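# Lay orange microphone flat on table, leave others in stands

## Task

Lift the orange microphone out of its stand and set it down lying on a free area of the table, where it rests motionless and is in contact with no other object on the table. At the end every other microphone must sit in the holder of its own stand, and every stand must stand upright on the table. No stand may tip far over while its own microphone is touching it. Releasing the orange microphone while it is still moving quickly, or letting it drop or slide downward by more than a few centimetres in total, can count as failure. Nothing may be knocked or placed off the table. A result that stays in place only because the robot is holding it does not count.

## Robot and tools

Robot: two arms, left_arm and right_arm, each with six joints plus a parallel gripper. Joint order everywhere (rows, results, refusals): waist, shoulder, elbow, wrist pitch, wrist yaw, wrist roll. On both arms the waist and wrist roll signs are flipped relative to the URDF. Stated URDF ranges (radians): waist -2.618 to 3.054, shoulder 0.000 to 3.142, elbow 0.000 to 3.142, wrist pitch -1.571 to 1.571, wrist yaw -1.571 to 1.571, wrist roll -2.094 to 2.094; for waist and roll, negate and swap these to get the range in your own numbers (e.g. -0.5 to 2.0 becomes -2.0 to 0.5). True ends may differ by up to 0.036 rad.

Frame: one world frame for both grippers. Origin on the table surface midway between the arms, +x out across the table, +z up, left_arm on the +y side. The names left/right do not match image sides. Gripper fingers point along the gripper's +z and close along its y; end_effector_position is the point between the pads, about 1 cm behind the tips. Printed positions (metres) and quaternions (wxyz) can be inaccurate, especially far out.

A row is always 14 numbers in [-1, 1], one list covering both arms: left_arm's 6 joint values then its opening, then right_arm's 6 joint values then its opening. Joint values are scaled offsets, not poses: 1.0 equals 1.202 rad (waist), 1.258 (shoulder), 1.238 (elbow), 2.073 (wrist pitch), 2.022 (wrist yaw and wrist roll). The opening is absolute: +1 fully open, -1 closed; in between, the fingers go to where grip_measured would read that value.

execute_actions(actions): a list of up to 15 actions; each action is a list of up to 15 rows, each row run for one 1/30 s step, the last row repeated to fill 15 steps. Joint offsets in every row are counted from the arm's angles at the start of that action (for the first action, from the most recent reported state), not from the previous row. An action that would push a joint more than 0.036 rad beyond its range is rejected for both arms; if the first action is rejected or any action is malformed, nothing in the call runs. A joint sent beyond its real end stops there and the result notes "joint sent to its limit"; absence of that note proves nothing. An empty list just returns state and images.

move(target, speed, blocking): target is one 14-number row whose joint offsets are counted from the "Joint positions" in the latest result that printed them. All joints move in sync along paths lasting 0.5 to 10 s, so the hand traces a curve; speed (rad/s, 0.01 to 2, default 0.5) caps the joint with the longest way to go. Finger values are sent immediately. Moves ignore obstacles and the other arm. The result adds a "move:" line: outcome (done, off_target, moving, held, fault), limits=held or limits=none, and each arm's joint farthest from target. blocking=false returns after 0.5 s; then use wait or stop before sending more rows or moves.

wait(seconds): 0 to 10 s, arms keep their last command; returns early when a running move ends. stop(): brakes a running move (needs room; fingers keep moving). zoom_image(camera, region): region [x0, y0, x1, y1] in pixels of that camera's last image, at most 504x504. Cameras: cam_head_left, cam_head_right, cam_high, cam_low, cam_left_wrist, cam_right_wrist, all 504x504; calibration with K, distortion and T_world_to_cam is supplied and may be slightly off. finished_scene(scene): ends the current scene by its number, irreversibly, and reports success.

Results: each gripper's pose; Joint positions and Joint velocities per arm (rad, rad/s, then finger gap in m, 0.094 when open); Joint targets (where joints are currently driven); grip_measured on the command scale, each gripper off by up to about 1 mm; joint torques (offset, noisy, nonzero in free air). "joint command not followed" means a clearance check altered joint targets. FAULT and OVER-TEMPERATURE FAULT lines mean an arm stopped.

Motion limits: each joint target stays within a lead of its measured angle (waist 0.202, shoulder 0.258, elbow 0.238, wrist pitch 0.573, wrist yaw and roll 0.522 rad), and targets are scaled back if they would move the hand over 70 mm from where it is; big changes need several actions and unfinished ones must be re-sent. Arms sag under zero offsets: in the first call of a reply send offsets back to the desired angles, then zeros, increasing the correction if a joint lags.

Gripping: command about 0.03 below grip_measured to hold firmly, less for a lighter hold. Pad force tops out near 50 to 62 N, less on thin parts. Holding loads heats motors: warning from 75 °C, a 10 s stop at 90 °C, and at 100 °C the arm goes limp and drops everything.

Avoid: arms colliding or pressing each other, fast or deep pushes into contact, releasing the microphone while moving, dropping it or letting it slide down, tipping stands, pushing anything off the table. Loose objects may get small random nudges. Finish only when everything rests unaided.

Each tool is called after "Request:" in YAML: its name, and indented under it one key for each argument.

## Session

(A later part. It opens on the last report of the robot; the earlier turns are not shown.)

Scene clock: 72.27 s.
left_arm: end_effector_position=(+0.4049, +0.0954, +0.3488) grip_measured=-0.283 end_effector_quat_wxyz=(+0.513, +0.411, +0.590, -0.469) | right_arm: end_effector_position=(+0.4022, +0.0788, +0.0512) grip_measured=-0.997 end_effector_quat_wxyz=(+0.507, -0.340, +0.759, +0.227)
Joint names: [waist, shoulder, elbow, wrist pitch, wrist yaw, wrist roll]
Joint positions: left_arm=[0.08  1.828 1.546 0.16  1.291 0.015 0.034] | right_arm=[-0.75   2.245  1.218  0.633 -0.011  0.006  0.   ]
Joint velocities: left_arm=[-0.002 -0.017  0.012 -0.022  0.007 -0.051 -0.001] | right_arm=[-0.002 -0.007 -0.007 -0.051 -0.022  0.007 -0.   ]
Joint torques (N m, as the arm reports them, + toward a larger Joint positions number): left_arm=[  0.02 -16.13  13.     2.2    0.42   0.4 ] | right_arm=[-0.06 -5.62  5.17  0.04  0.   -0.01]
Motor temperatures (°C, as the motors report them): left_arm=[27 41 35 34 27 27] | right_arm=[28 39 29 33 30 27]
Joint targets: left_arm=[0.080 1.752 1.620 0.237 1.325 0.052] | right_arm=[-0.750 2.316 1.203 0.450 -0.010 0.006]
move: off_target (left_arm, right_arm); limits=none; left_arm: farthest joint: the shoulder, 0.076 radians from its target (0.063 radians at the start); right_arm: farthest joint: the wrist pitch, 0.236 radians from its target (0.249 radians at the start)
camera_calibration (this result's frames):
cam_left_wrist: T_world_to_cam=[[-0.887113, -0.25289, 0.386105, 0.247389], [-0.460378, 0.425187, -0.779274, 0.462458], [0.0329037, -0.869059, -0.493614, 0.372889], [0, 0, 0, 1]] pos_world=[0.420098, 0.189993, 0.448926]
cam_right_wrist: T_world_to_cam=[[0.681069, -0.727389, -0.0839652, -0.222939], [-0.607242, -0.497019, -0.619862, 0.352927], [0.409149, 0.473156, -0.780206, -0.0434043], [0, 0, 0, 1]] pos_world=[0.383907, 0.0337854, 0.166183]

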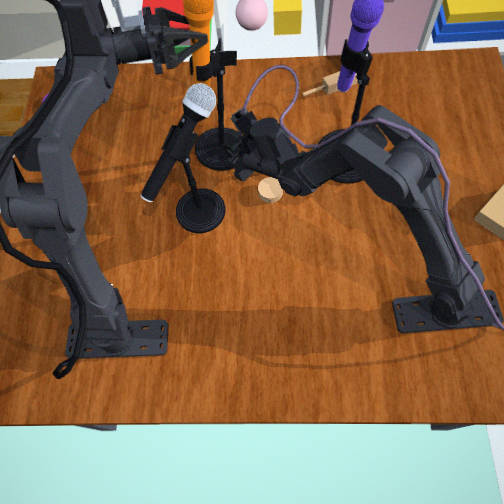

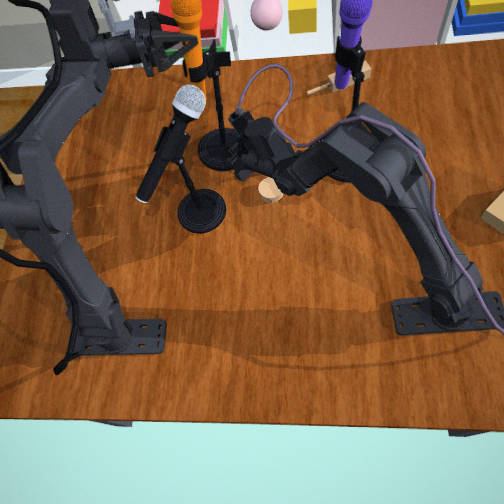

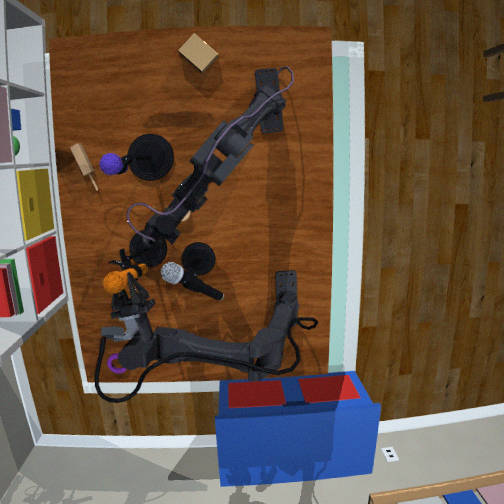

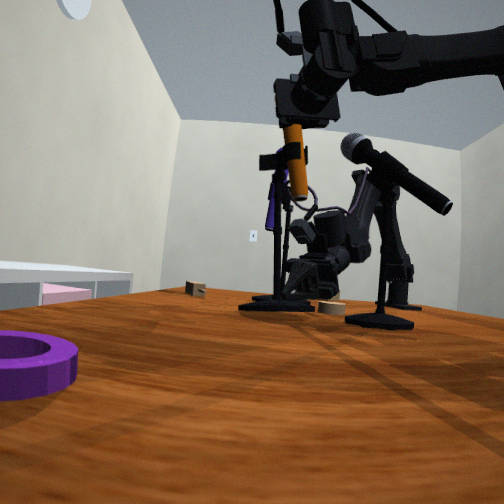

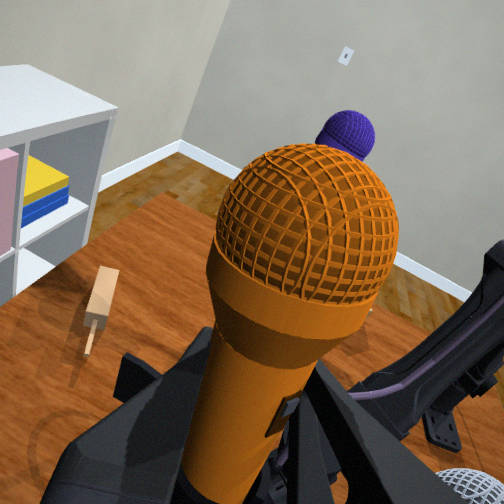

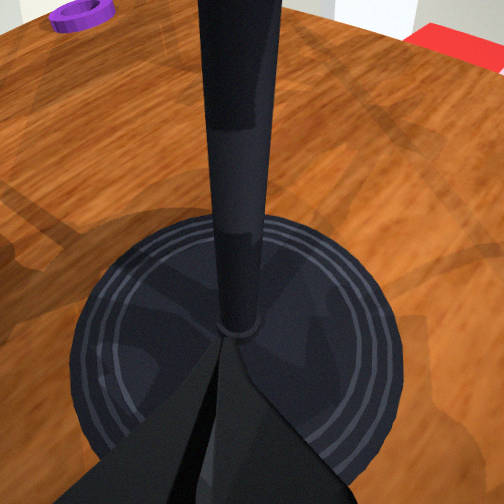

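Sliding. Continue, correcting tilt.

Request:
execute_actions:
  actions:
    - [[0,-0.08,0.12,0.06,0.017,0.018,-0.4,0,0.06,-0.01,-0.09,0,0,-1]]
    - [[0,-0.07,0.13,0.02,0.017,0.018,-0.4,0,0.06,-0.01,-0.09,0,0,-1]]
    - [[0,-0.06,0.13,0.0,0.01,0.01,-0.4,0,0.06,-0.01,-0.09,0,0,-1]]

Scene clock: 77.40 s.
left_arm: end_effector_position=(+0.4049, +0.0955, +0.4056) grip_measured=-0.283 end_effector_quat_wxyz=(+0.533, +0.426, +0.573, -0.455) | right_arm: end_effector_position=(+0.4018, +0.0787, +0.0505) grip_measured=-0.997 end_effector_quat_wxyz=(+0.506, -0.341, +0.759, +0.227)
Joint names: [waist, shoulder, elbow, wrist pitch, wrist yaw, wrist roll]
Joint positions: left_arm=[0.08  1.837 1.758 0.011 1.289 0.002 0.034] | right_arm=[-0.75   2.245  1.218  0.63  -0.012  0.006  0.   ]
Joint velocities: left_arm=[-0.007  0.007  0.017 -0.051 -0.007  0.081 -0.001] | right_arm=[-0.002 -0.022  0.002  0.022 -0.037 -0.037  0.   ]
Joint torques (N m, as the arm reports them, + toward a larger Joint positions number): left_arm=[  0.05 -16.23  12.66   2.25   0.27   0.26] | right_arm=[-0.06 -5.4   5.41  0.07  0.02 -0.01]
Motor temperatures (°C, as the motors report them): left_arm=[27 45 38 35 27 27] | right_arm=[28 38 29 32 30 27]
Joint targets: left_arm=[0.080 1.760 1.828 0.091 1.310 0.027] | right_arm=[-0.750 2.319 1.206 0.449 -0.011 0.006]
camera_calibration (this result's frames):
cam_left_wrist: T_world_to_cam=[[-0.910214, -0.25397, 0.327124, 0.258858], [-0.408811, 0.424721, -0.807766, 0.497346], [0.0662117, -0.868972, -0.490413, 0.386169], [0, 0, 0, 1]] pos_world=[0.413367, 0.190078, 0.506442]
cam_right_wrist: T_world_to_cam=[[0.681883, -0.726586, -0.0843122, -0.223123], [-0.608081, -0.499025, -0.617423, 0.352606], [0.406537, 0.472279, -0.7821, -0.0425557], [0, 0, 0, 1]] pos_world=[0.383857, 0.0339392, 0.165612]

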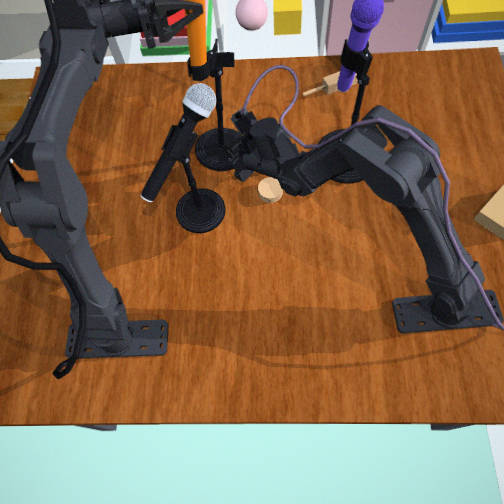

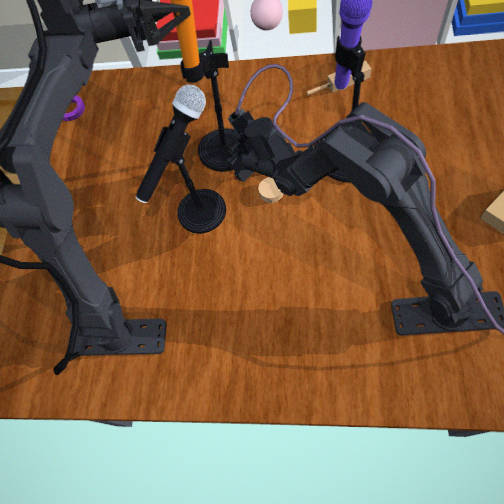

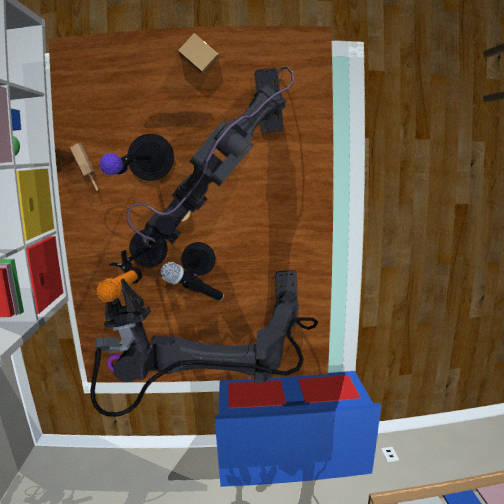

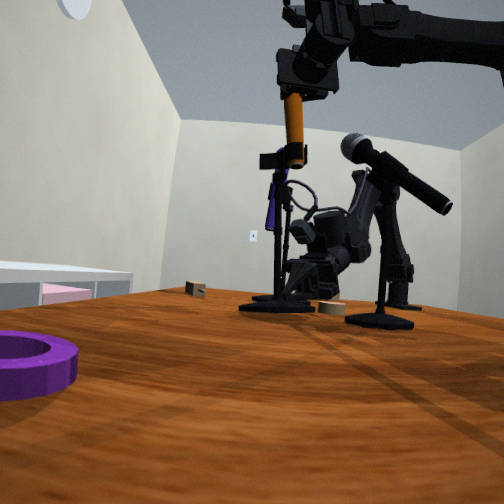

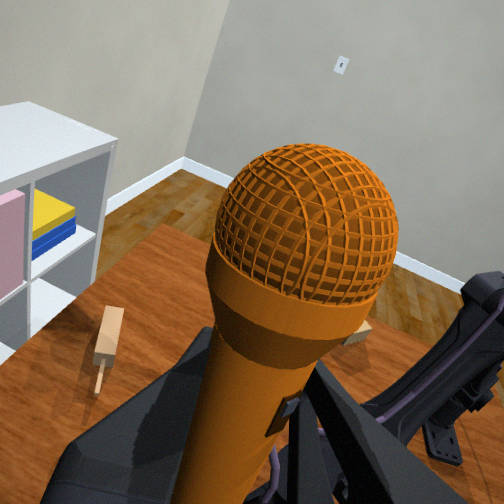

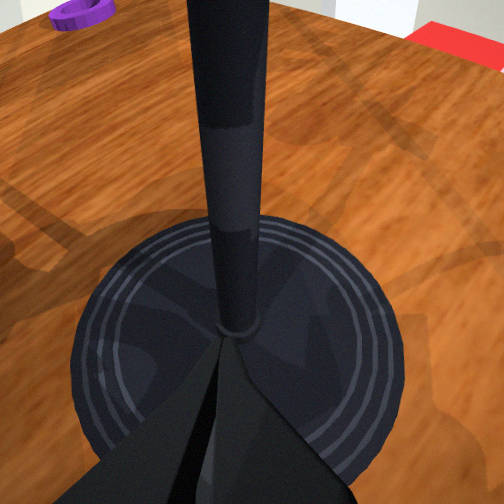

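Request:
execute_actions:
  actions:
    - [[0,-0.06,0.13,0.0,0.01,0.01,-0.4,0,0.06,-0.01,-0.09,0,0,-1]]
    - [[0,-0.04,0.1,0.0,0.01,0.01,-0.4,0,0.06,-0.01,-0.09,0,0,-1]]
    - [[0,0,0,0,0,0,-0.4,0,0,0,0,0,0,-1]]

Scene clock: 82.10 s.
left_arm: end_effector_position=(+0.3820, +0.0961, +0.4708) grip_measured=-0.283 end_effector_quat_wxyz=(+0.553, +0.444, +0.547, -0.445) | right_arm: end_effector_position=(+0.4022, +0.0813, +0.0484) grip_measured=-0.997 end_effector_quat_wxyz=(+0.504, -0.343, +0.759, +0.230)
Joint names: [waist, shoulder, elbow, wrist pitch, wrist yaw, wrist roll]
Joint positions: left_arm=[ 0.08   1.812  1.948 -0.107  1.304  0.023  0.034] | right_arm=[-0.75   2.256  1.23   0.628 -0.02   0.006  0.   ]
Joint velocities: left_arm=[ 0.017 -0.032  0.007 -0.007  0.007  0.007 -0.001] | right_arm=[ 0.007 -0.007 -0.007 -0.022  0.007  0.051  0.   ]
Joint torques (N m, as the arm reports them, + toward a larger Joint positions number): left_arm=[ 0.03 -9.5   6.39  1.48  0.03  0.01] | right_arm=[ -0.04 -10.77   6.36   1.7    0.     0.  ]
Motor temperatures (°C, as the motors report them): left_arm=[27 47 39 36 27 27] | right_arm=[28 37 29 32 30 27]
Joint targets: left_arm=[0.080 1.808 1.948 -0.099 1.304 0.023] | right_arm=[-0.750 2.258 1.230 0.617 -0.020 0.006]
camera_calibration (this result's frames):
cam_left_wrist: T_world_to_cam=[[-0.936491, -0.236987, 0.2585, 0.25751], [-0.338894, 0.421975, -0.840885, 0.529598], [0.0901987, -0.875085, -0.475489, 0.404556], [0, 0, 0, 1]] pos_world=[0.384143, 0.191571, 0.571127]
cam_right_wrist: T_world_to_cam=[[0.686926, -0.721471, -0.0872498, -0.224017], [-0.606582, -0.503093, -0.615594, 0.352486], [0.400238, 0.475792, -0.783219, -0.0433159], [0, 0, 0, 1]] pos_world=[0.385032, 0.0363207, 0.163517]

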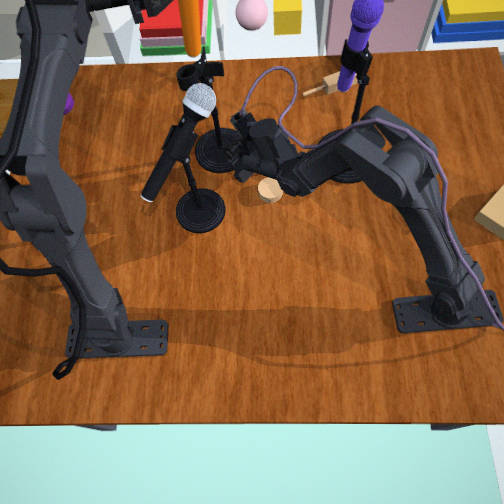

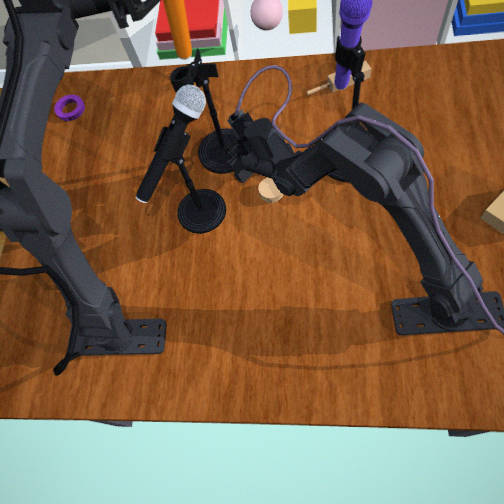

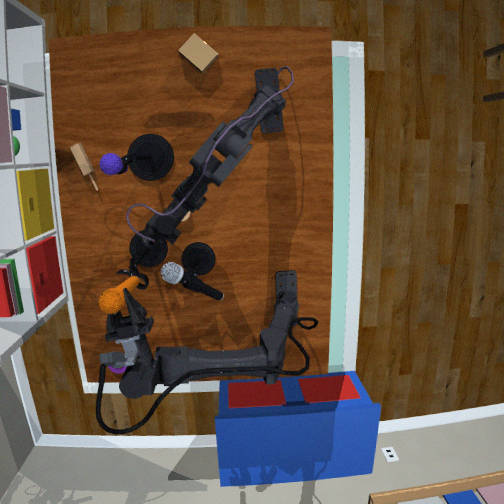

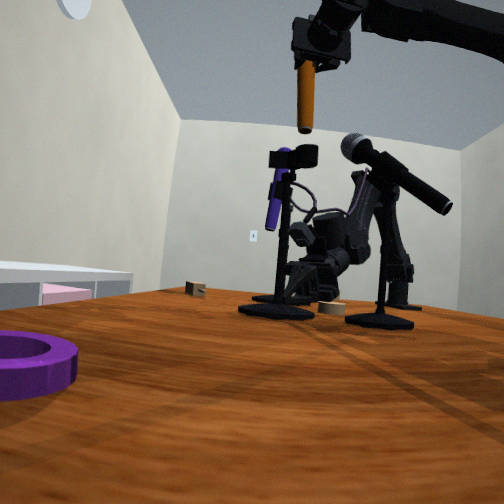

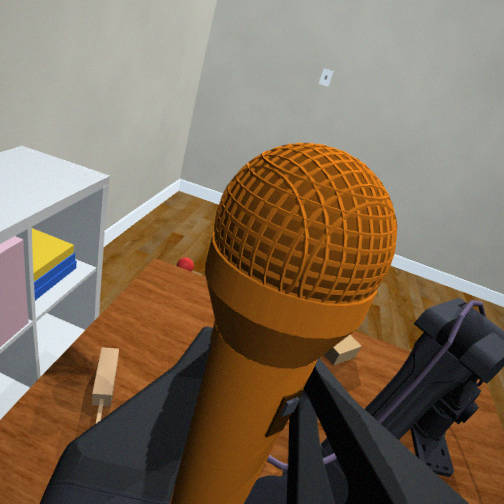

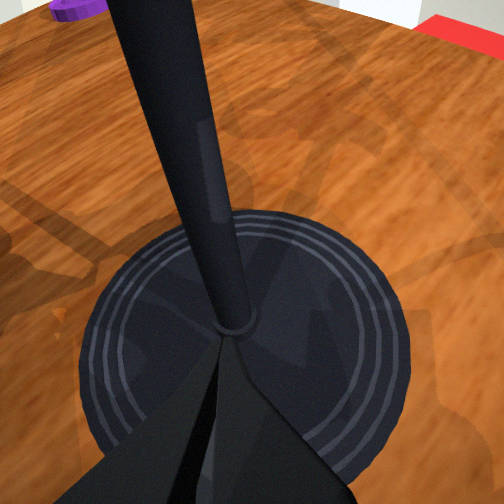

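Request:
move:
  target: [-0.2,0,0,0,-0.645,-0.01,-0.4,0,-0.27,-0.16,-0.12,0,0,-1]
  speed: 0.8

Request:
move:
  target: [0,0,-0.485,-0.47,0,0,-0.4,0,-0.5,-0.25,-0.15,0,0,-1]
  speed: 0.7

Scene clock: 88.10 s.
left_arm: end_effector_position=(+0.5144, +0.3928, +0.4664) grip_measured=-0.283 end_effector_quat_wxyz=(+0.703, -0.065, +0.706, +0.056) | right_arm: end_effector_position=(+0.3625, +0.0379, +0.0997) grip_measured=-0.997 end_effector_quat_wxyz=(+0.472, -0.352, +0.779, +0.216)
Joint names: [waist, shoulder, elbow, wrist pitch, wrist yaw, wrist roll]
Joint positions: left_arm=[-0.158  1.812  1.948 -0.139  0.01   0.012  0.034] | right_arm=[-0.75   1.932  1.049  0.403 -0.02   0.006  0.   ]
Joint velocities: left_arm=[ 0.012 -0.017 -0.007 -0.051  0.037  0.095 -0.   ] | right_arm=[ 0.007  0.002 -0.007  0.037 -0.022  0.037 -0.001]
Joint torques (N m, as the arm reports them, + toward a larger Joint positions number): left_arm=[-0.19 -9.66  6.88  2.22 -0.05 -0.1 ] | right_arm=[ -0.07 -10.12   5.55   1.52   0.    -0.01]
Motor temperatures (°C, as the motors report them): left_arm=[27 45 37 36 27 27] | right_arm=[28 39 29 33 30 27]
Joint targets: left_arm=[-0.161 1.812 1.948 -0.107 0.000 0.002] | right_arm=[-0.750 1.916 1.032 0.379 -0.020 0.006]
move: off_target (left_arm, right_arm); limits=none; left_arm: farthest joint: the wrist pitch, 0.032 radians from its target (0.000 radians at the start); right_arm: farthest joint: the wrist pitch, 0.024 radians from its target (0.249 radians at the start)
camera_calibration (this result's frames):
cam_left_wrist: T_world_to_cam=[[0.202859, -0.940052, 0.274136, 0.135768], [-0.441983, -0.337719, -0.831022, 0.79239], [0.873784, 0.0474166, -0.483996, -0.111238], [0, 0, 0, 1]] pos_world=[0.41988, 0.400508, 0.567436]
cam_right_wrist: T_world_to_cam=[[0.682284, -0.726553, -0.081299, -0.222341], [-0.638684, -0.538237, -0.549894, 0.344578], [0.355769, 0.427108, -0.831268, 0.0561932], [0, 0, 0, 1]] pos_world=[0.351784, -0.0000782064, 0.218117]

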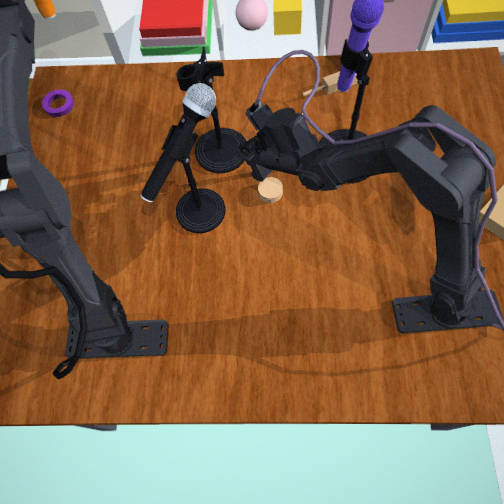

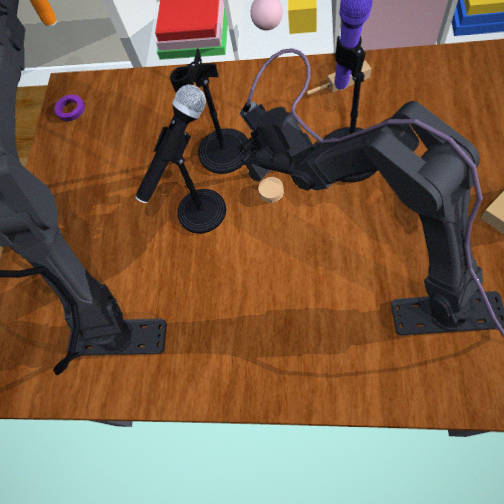

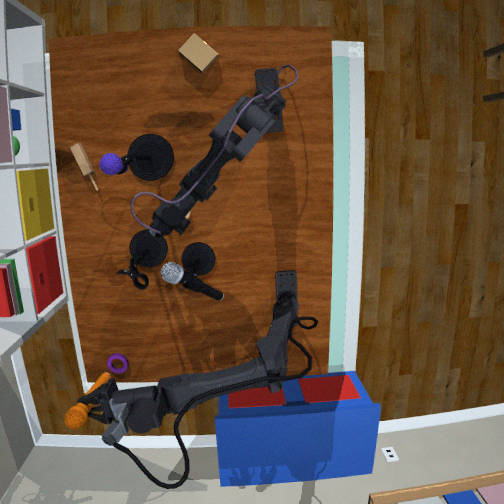

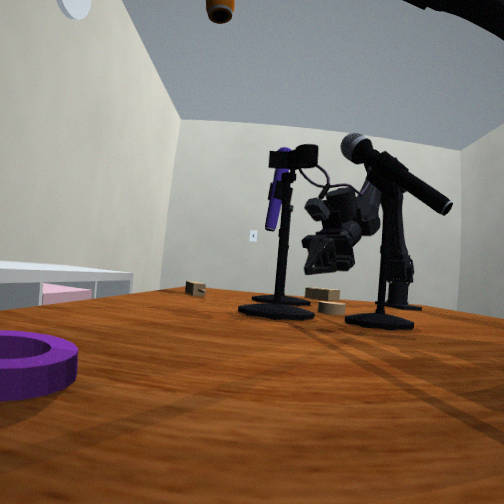

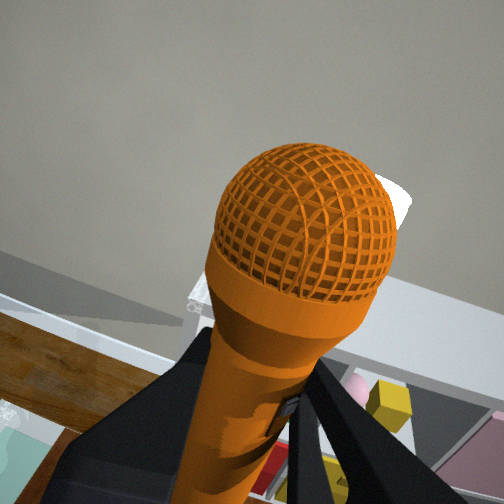

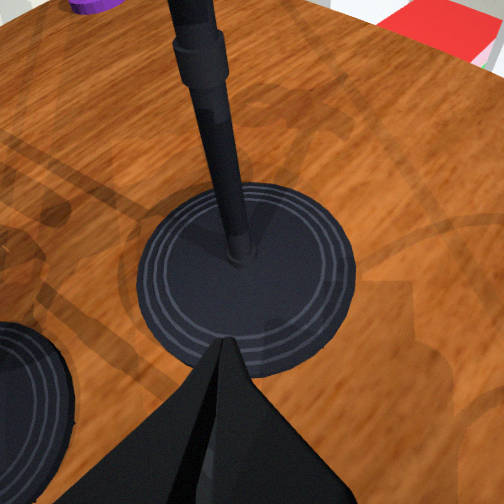

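Scene clock: 90.17 s.
left_arm: end_effector_position=(+0.2807, +0.3498, +0.0655) grip_measured=-0.283 end_effector_quat_wxyz=(-0.005, -0.097, +0.995, -0.006) | right_arm: end_effector_position=(+0.2829, -0.0493, +0.1869) grip_measured=-0.997 end_effector_quat_wxyz=(+0.485, -0.349, +0.771, +0.222)
Joint names: [waist, shoulder, elbow, wrist pitch, wrist yaw, wrist roll]
Joint positions: left_arm=[-0.158  1.826  1.344 -1.1    0.01   0.012  0.034] | right_arm=[-0.75   1.319  0.756  0.117 -0.02   0.006  0.   ]
Joint velocities: left_arm=[-0.007 -0.012 -0.032  0.066 -0.066  0.037  0.001] | right_arm=[ 0.022 -0.012  0.022 -0.007  0.022  0.037 -0.   ]
Joint torques (N m, as the arm reports them, + toward a larger Joint positions number): left_arm=[ 0.03 -9.58  5.86  0.16  0.04  0.  ] | right_arm=[-0.06 -5.78  6.53  1.54  0.   -0.01]
Motor temperatures (°C, as the motors report them): left_arm=[27 44 37 36 27 27] | right_arm=[28 39 29 33 30 27]
Joint targets: left_arm=[-0.158 1.812 1.347 -1.114 0.010 0.012] | right_arm=[-0.750 1.303 0.739 0.092 -0.020 0.006]
move: off_target (right_arm); limits=none; left_arm: farthest joint: the shoulder, 0.014 radians from its target (0.000 radians at the start); right_arm: farthest joint: the wrist pitch, 0.025 radians from its target (0.311 radians at the start)
camera_calibration (this result's frames):
cam_left_wrist: T_world_to_cam=[[0.443511, -0.895737, -0.0308629, 0.189547], [-0.768764, -0.397894, 0.500682, 0.366992], [-0.460759, -0.198332, -0.865081, 0.386429], [0, 0, 0, 1]] pos_world=[0.376115, 0.392449, 0.156396]
cam_right_wrist: T_world_to_cam=[[0.684131, -0.72453, -0.0837859, -0.224214], [-0.62607, -0.524428, -0.577071, 0.296987], [0.374166, 0.447248, -0.812385, 0.186462], [0, 0, 0, 1]] pos_world=[0.269559, -0.0900962, 0.304075]

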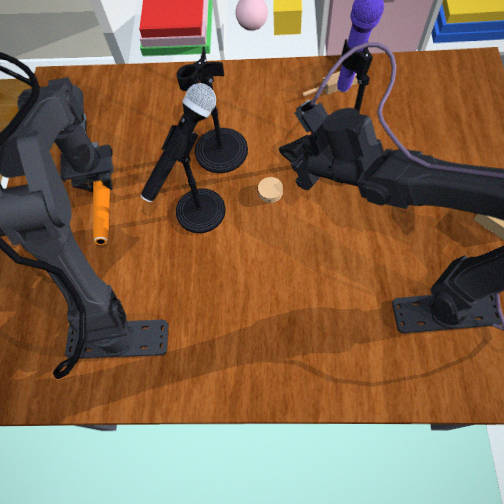

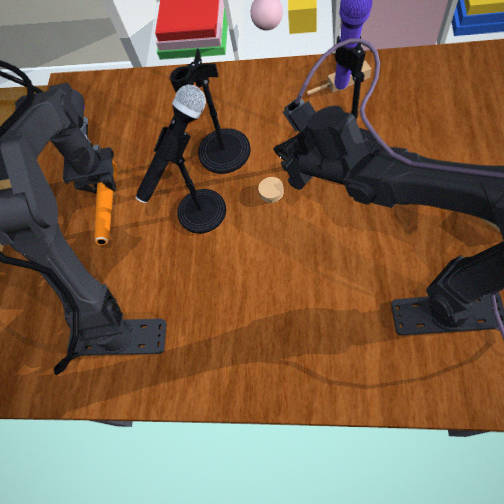

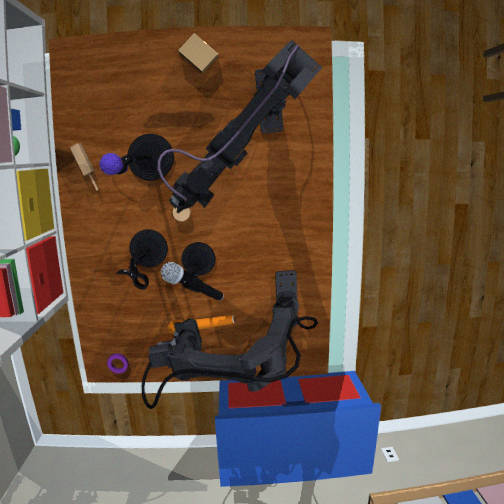

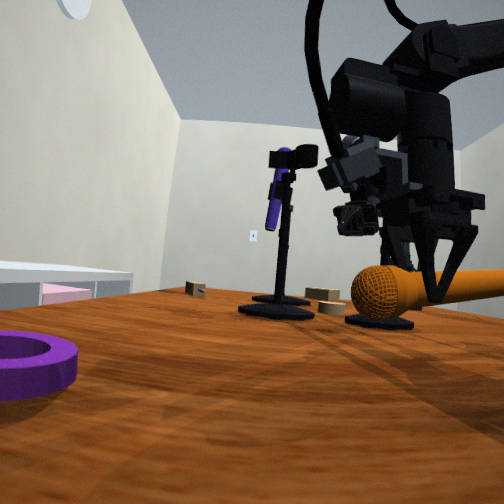

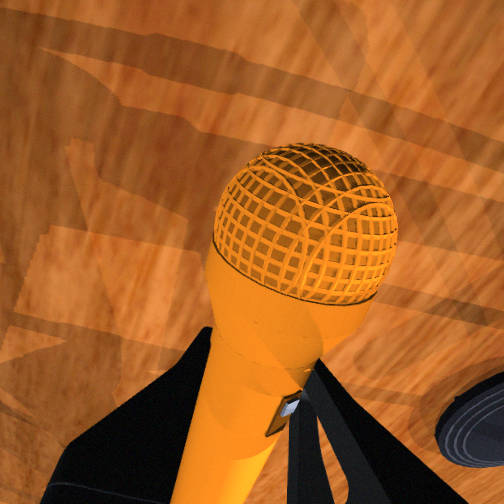

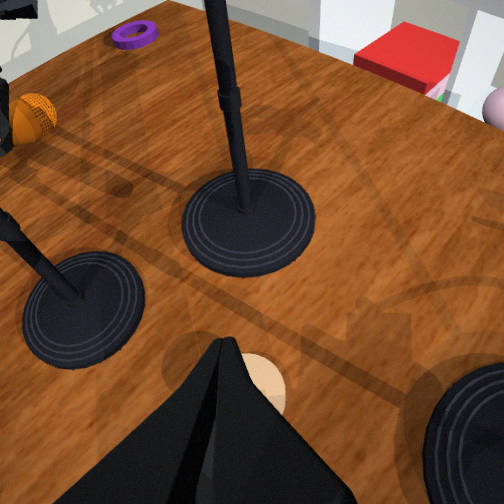

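Request:
move:
  target: [0,0,-0.125,0.105,0,0,-0.4,0,0,0,0,0,0,-1]
  speed: 0.15

Scene clock: 94.20 s.
left_arm: end_effector_position=(+0.2844, +0.3505, +0.0306) grip_measured=-0.283 end_effector_quat_wxyz=(+0.026, -0.097, +0.995, -0.003) | right_arm: end_effector_position=(+0.2832, -0.0490, +0.1876) grip_measured=-0.997 end_effector_quat_wxyz=(+0.486, -0.348, +0.770, +0.222)
Joint names: [waist, shoulder, elbow, wrist pitch, wrist yaw, wrist roll]
Joint positions: left_arm=[-0.158  1.826  1.198 -0.892  0.01   0.012  0.034] | right_arm=[-0.75   1.319  0.756  0.12  -0.02   0.006  0.   ]
Joint velocities: left_arm=[ 0.012  0.002  0.007  0.022 -0.066 -0.022  0.   ] | right_arm=[-0.007 -0.002 -0.007 -0.007 -0.007 -0.007 -0.001]
Joint torques (N m, as the arm reports them, + toward a larger Joint positions number): left_arm=[ 0.04 -8.37  4.81  0.5   0.04 -0.01] | right_arm=[-0.08 -4.59  7.9   1.75 -0.01 -0.01]
Motor temperatures (°C, as the motors report them): left_arm=[27 43 36 35 27 27] | right_arm=[28 38 29 34 30 27]
Joint targets: left_arm=[-0.158 1.826 1.189 -0.882 0.010 0.012] | right_arm=[-0.750 1.319 0.756 0.117 -0.020 0.006]
move: done; limits=none; left_arm: farthest joint: the wrist pitch, 0.009 radians from its target (0.217 radians at the start); right_arm: farthest joint: the wrist pitch, 0.003 radians from its target (0.000 radians at the start)
camera_calibration (this result's frames):
cam_left_wrist: T_world_to_cam=[[0.444861, -0.895489, -0.0140943, 0.186467], [-0.797283, -0.403145, 0.449236, 0.399068], [-0.407968, -0.188611, -0.893302, 0.340503], [0, 0, 0, 1]] pos_world=[0.374133, 0.392084, 0.127524]
cam_right_wrist: T_world_to_cam=[[0.684304, -0.724341, -0.08401, -0.22413], [-0.62488, -0.523125, -0.579539, 0.297836], [0.375836, 0.449077, -0.810603, 0.18611], [0, 0, 0, 1]] pos_world=[0.269538, -0.0901186, 0.30464]

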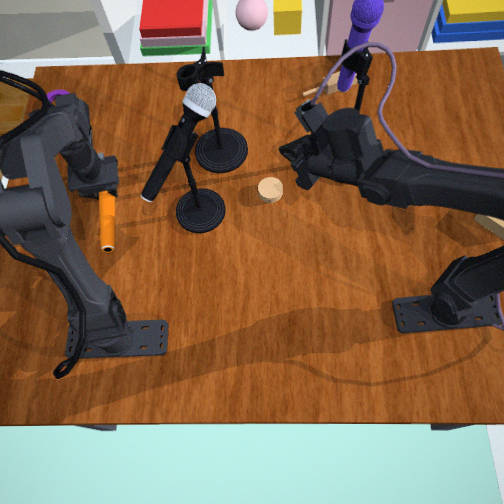

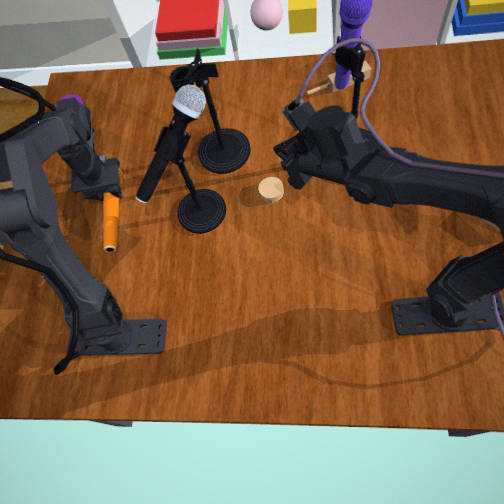

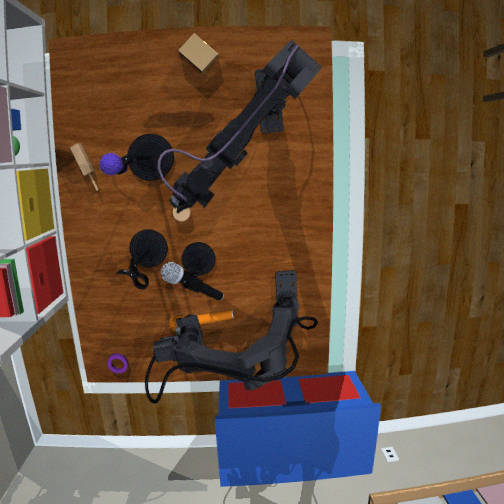

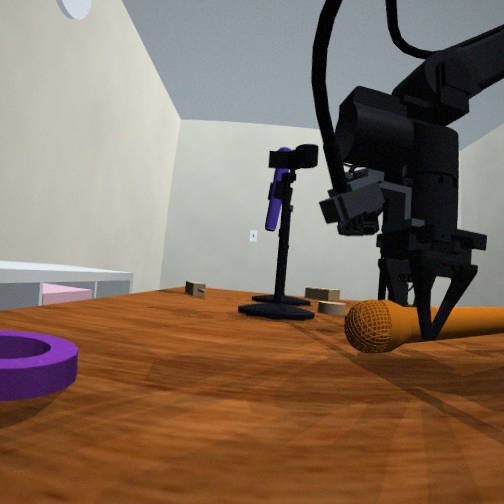

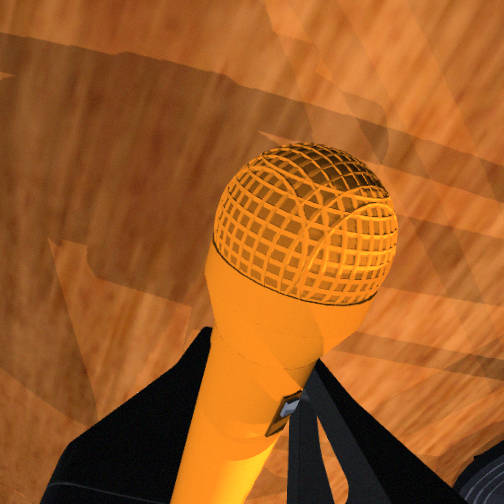

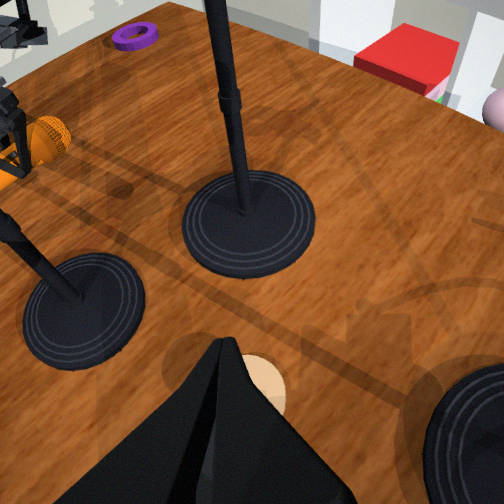

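Request:
move:
  target: [0,0,0,0,0,0,0.5,0,0,0,0,0,0,-1]

Request:
move:
  target: [0,0,0.3,-0.18,0,0,0.5,0,0,0,0,0,0,-1]

Request:
finished_scene:
  scene: 1

Scene clock: 97.17 s.
left_arm: end_effector_position=(+0.2845, +0.3505, +0.0306) grip_measured=+0.497 end_effector_quat_wxyz=(+0.026, -0.097, +0.995, -0.003) | right_arm: end_effector_position=(+0.2834, -0.0488, +0.1882) grip_measured=-0.997 end_effector_quat_wxyz=(+0.487, -0.348, +0.769, +0.222)
Joint names: [waist, shoulder, elbow, wrist pitch, wrist yaw, wrist roll]
Joint positions: left_arm=[-0.158  1.826  1.198 -0.891  0.01   0.012  0.07 ] | right_arm=[-0.75   1.319  0.756  0.123 -0.02   0.006  0.   ]
Joint velocities: left_arm=[ 0.002  0.007 -0.012 -0.037 -0.007  0.051 -0.   ] | right_arm=[-0.007 -0.002  0.007 -0.037  0.081 -0.007 -0.   ]
Joint torques (N m, as the arm reports them, + toward a larger Joint positions number): left_arm=[ 0.02 -8.39  5.47  0.42  0.03  0.  ] | right_arm=[-0.06 -4.59  7.9   1.76 -0.01 -0.02]
Motor temperatures (°C, as the motors report them): left_arm=[27 42 35 34 27 27] | right_arm=[28 37 30 34 30 27]
Joint targets: left_arm=[-0.158 1.826 1.198 -0.892 0.010 0.012] | right_arm=[-0.750 1.319 0.756 0.120 -0.020 0.006]
move: done; limits=none; left_arm: farthest joint: the wrist pitch, 0.001 radians from its target (0.001 radians at the start); right_arm: farthest joint: the wrist pitch, 0.003 radians from its target (0.000 radians at the start)
camera_calibration (this result's frames):
cam_left_wrist: T_world_to_cam=[[0.444866, -0.895488, -0.0139893, 0.186436], [-0.797452, -0.403176, 0.448909, 0.399216], [-0.407633, -0.188549, -0.893468, 0.340437], [0, 0, 0, 1]] pos_world=[0.374189, 0.392095, 0.127566]
cam_right_wrist: T_world_to_cam=[[0.684456, -0.724175, -0.0842055, -0.224057], [-0.623835, -0.52198, -0.581693, 0.298579], [0.377294, 0.450673, -0.809038, 0.1858], [0, 0, 0, 1]] pos_world=[0.269519, -0.0901393, 0.305133]

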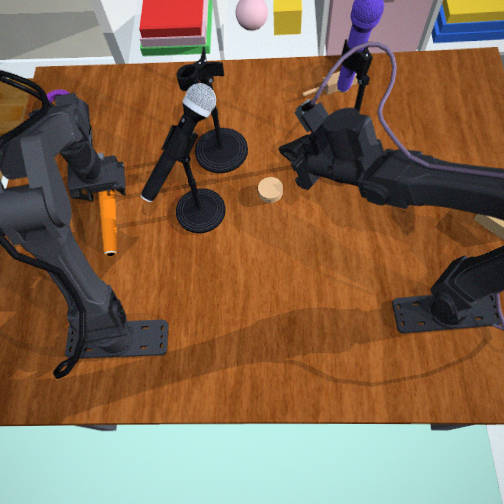

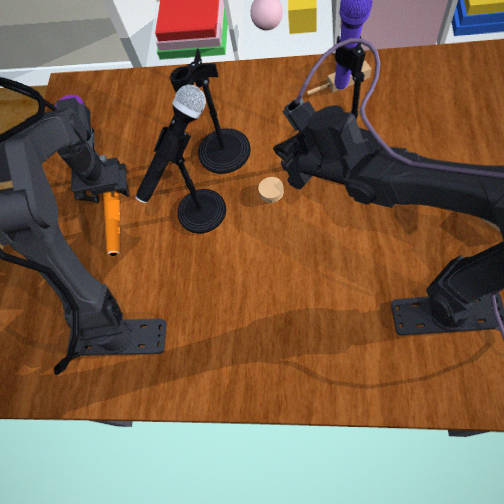

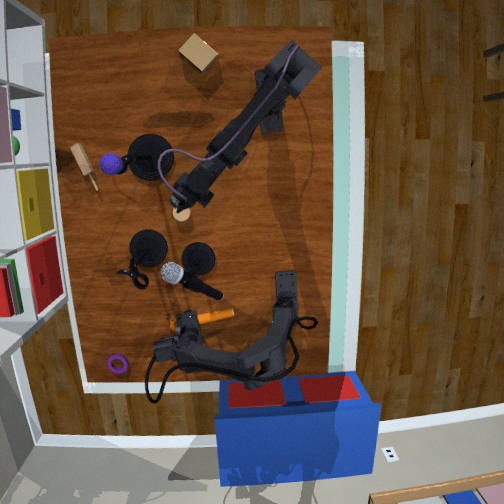

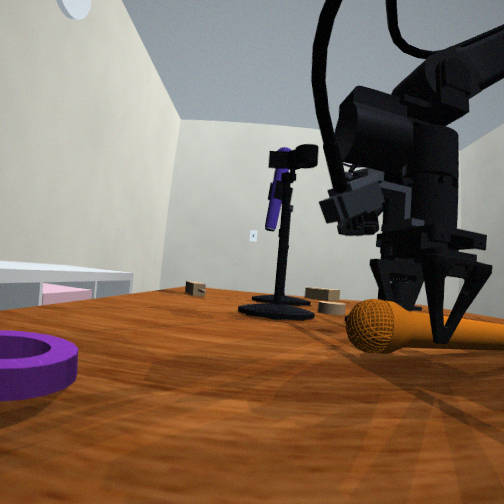

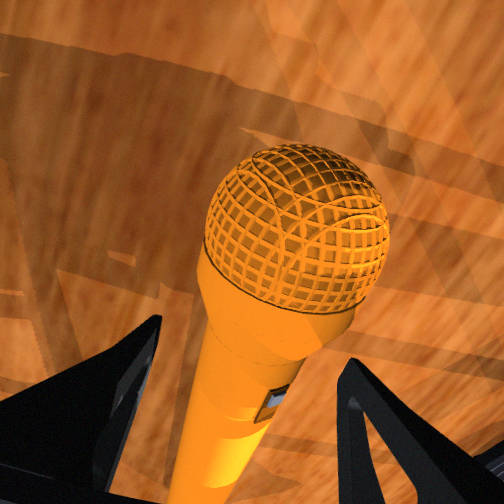

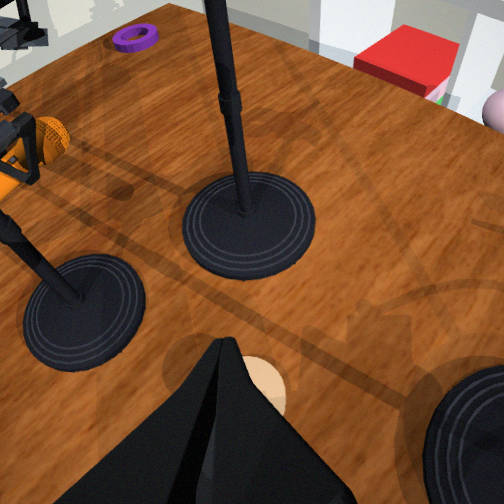

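Scene clock: 98.70 s.
left_arm: end_effector_position=(+0.2995, +0.3533, +0.1164) grip_measured=+0.497 end_effector_quat_wxyz=(+0.020, -0.097, +0.995, -0.004) | right_arm: end_effector_position=(+0.2836, -0.0486, +0.1889) grip_measured=-0.997 end_effector_quat_wxyz=(+0.488, -0.348, +0.769, +0.223)
Joint names: [waist, shoulder, elbow, wrist pitch, wrist yaw, wrist roll]
Joint positions: left_arm=[-0.158  1.826  1.548 -1.255  0.01   0.012  0.07 ] | right_arm=[-0.75   1.319  0.756  0.126 -0.02   0.006  0.   ]
Joint velocities: left_arm=[-0.002 -0.007 -0.017 -0.022  0.051 -0.007  0.001] | right_arm=[ 0.012 -0.002  0.002 -0.007  0.022 -0.037 -0.   ]
Joint torques (N m, as the arm reports them, + toward a larger Joint positions number): left_arm=[ 0.03 -8.74  7.61  0.31  0.03  0.  ] | right_arm=[-0.06 -4.58  7.9   1.76 -0.01 -0.01]
Motor temperatures (°C, as the motors report them): left_arm=[27 42 35 34 27 27] | right_arm=[28 37 30 35 30 27]
Joint targets: left_arm=[-0.158 1.826 1.569 -1.264 0.010 0.012] | right_arm=[-0.750 1.319 0.756 0.123 -0.020 0.006]
move: off_target (left_arm); limits=none; left_arm: farthest joint: the elbow, 0.021 radians from its target (0.372 radians at the start); right_arm: farthest joint: the wrist pitch, 0.003 radians from its target (0.000 radians at the start)
camera_calibration (this result's frames):
cam_left_wrist: T_world_to_cam=[[0.444665, -0.895525, -0.0175592, 0.183902], [-0.791655, -0.402109, 0.45999, 0.370425], [-0.418993, -0.190641, -0.88775, 0.427295], [0, 0, 0, 1]] pos_world=[0.390508, 0.3951, 0.212169]
cam_right_wrist: T_world_to_cam=[[0.684629, -0.723985, -0.0844281, -0.223973], [-0.622635, -0.520667, -0.584151, 0.299426], [0.378958, 0.452494, -0.807242, 0.185443], [0, 0, 0, 1]] pos_world=[0.269497, -0.0901641, 0.305698]

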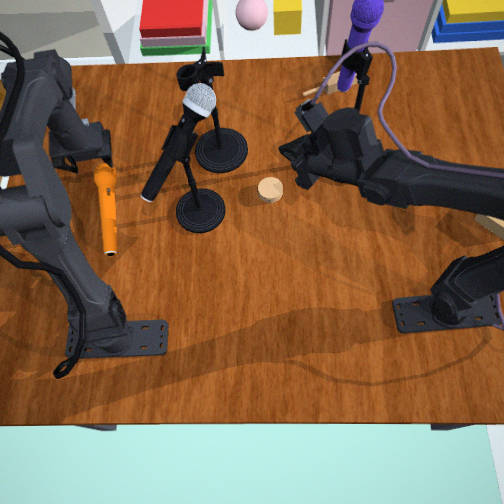

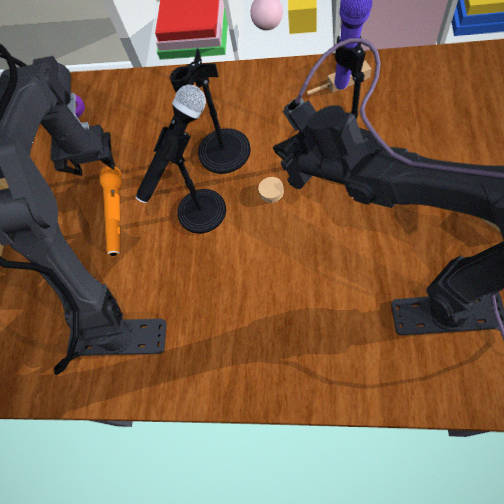

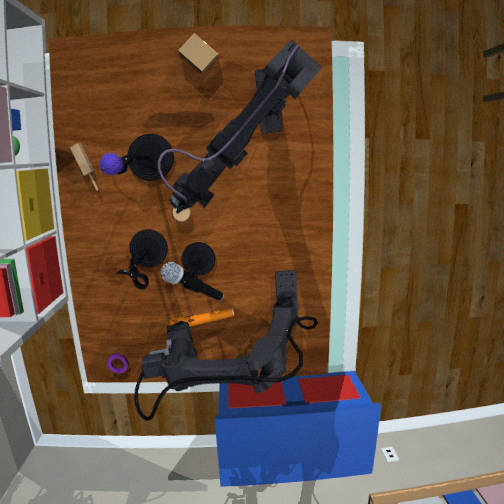

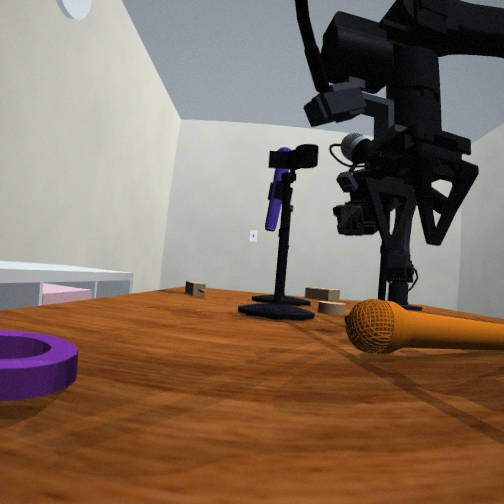

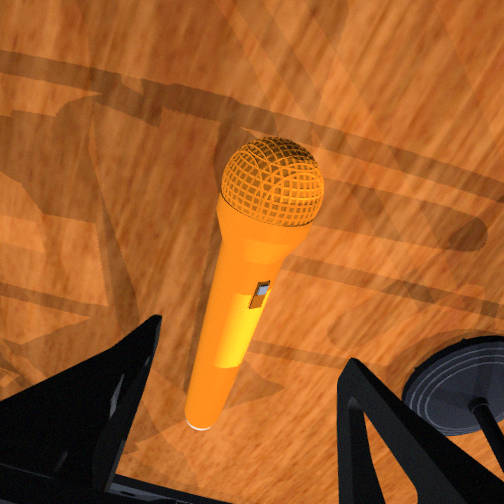

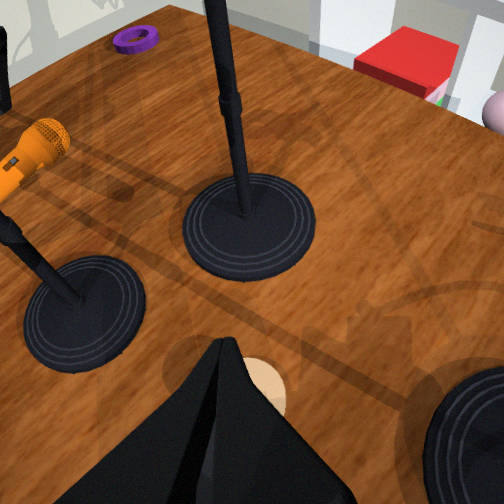

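The scene is finished: the task was done.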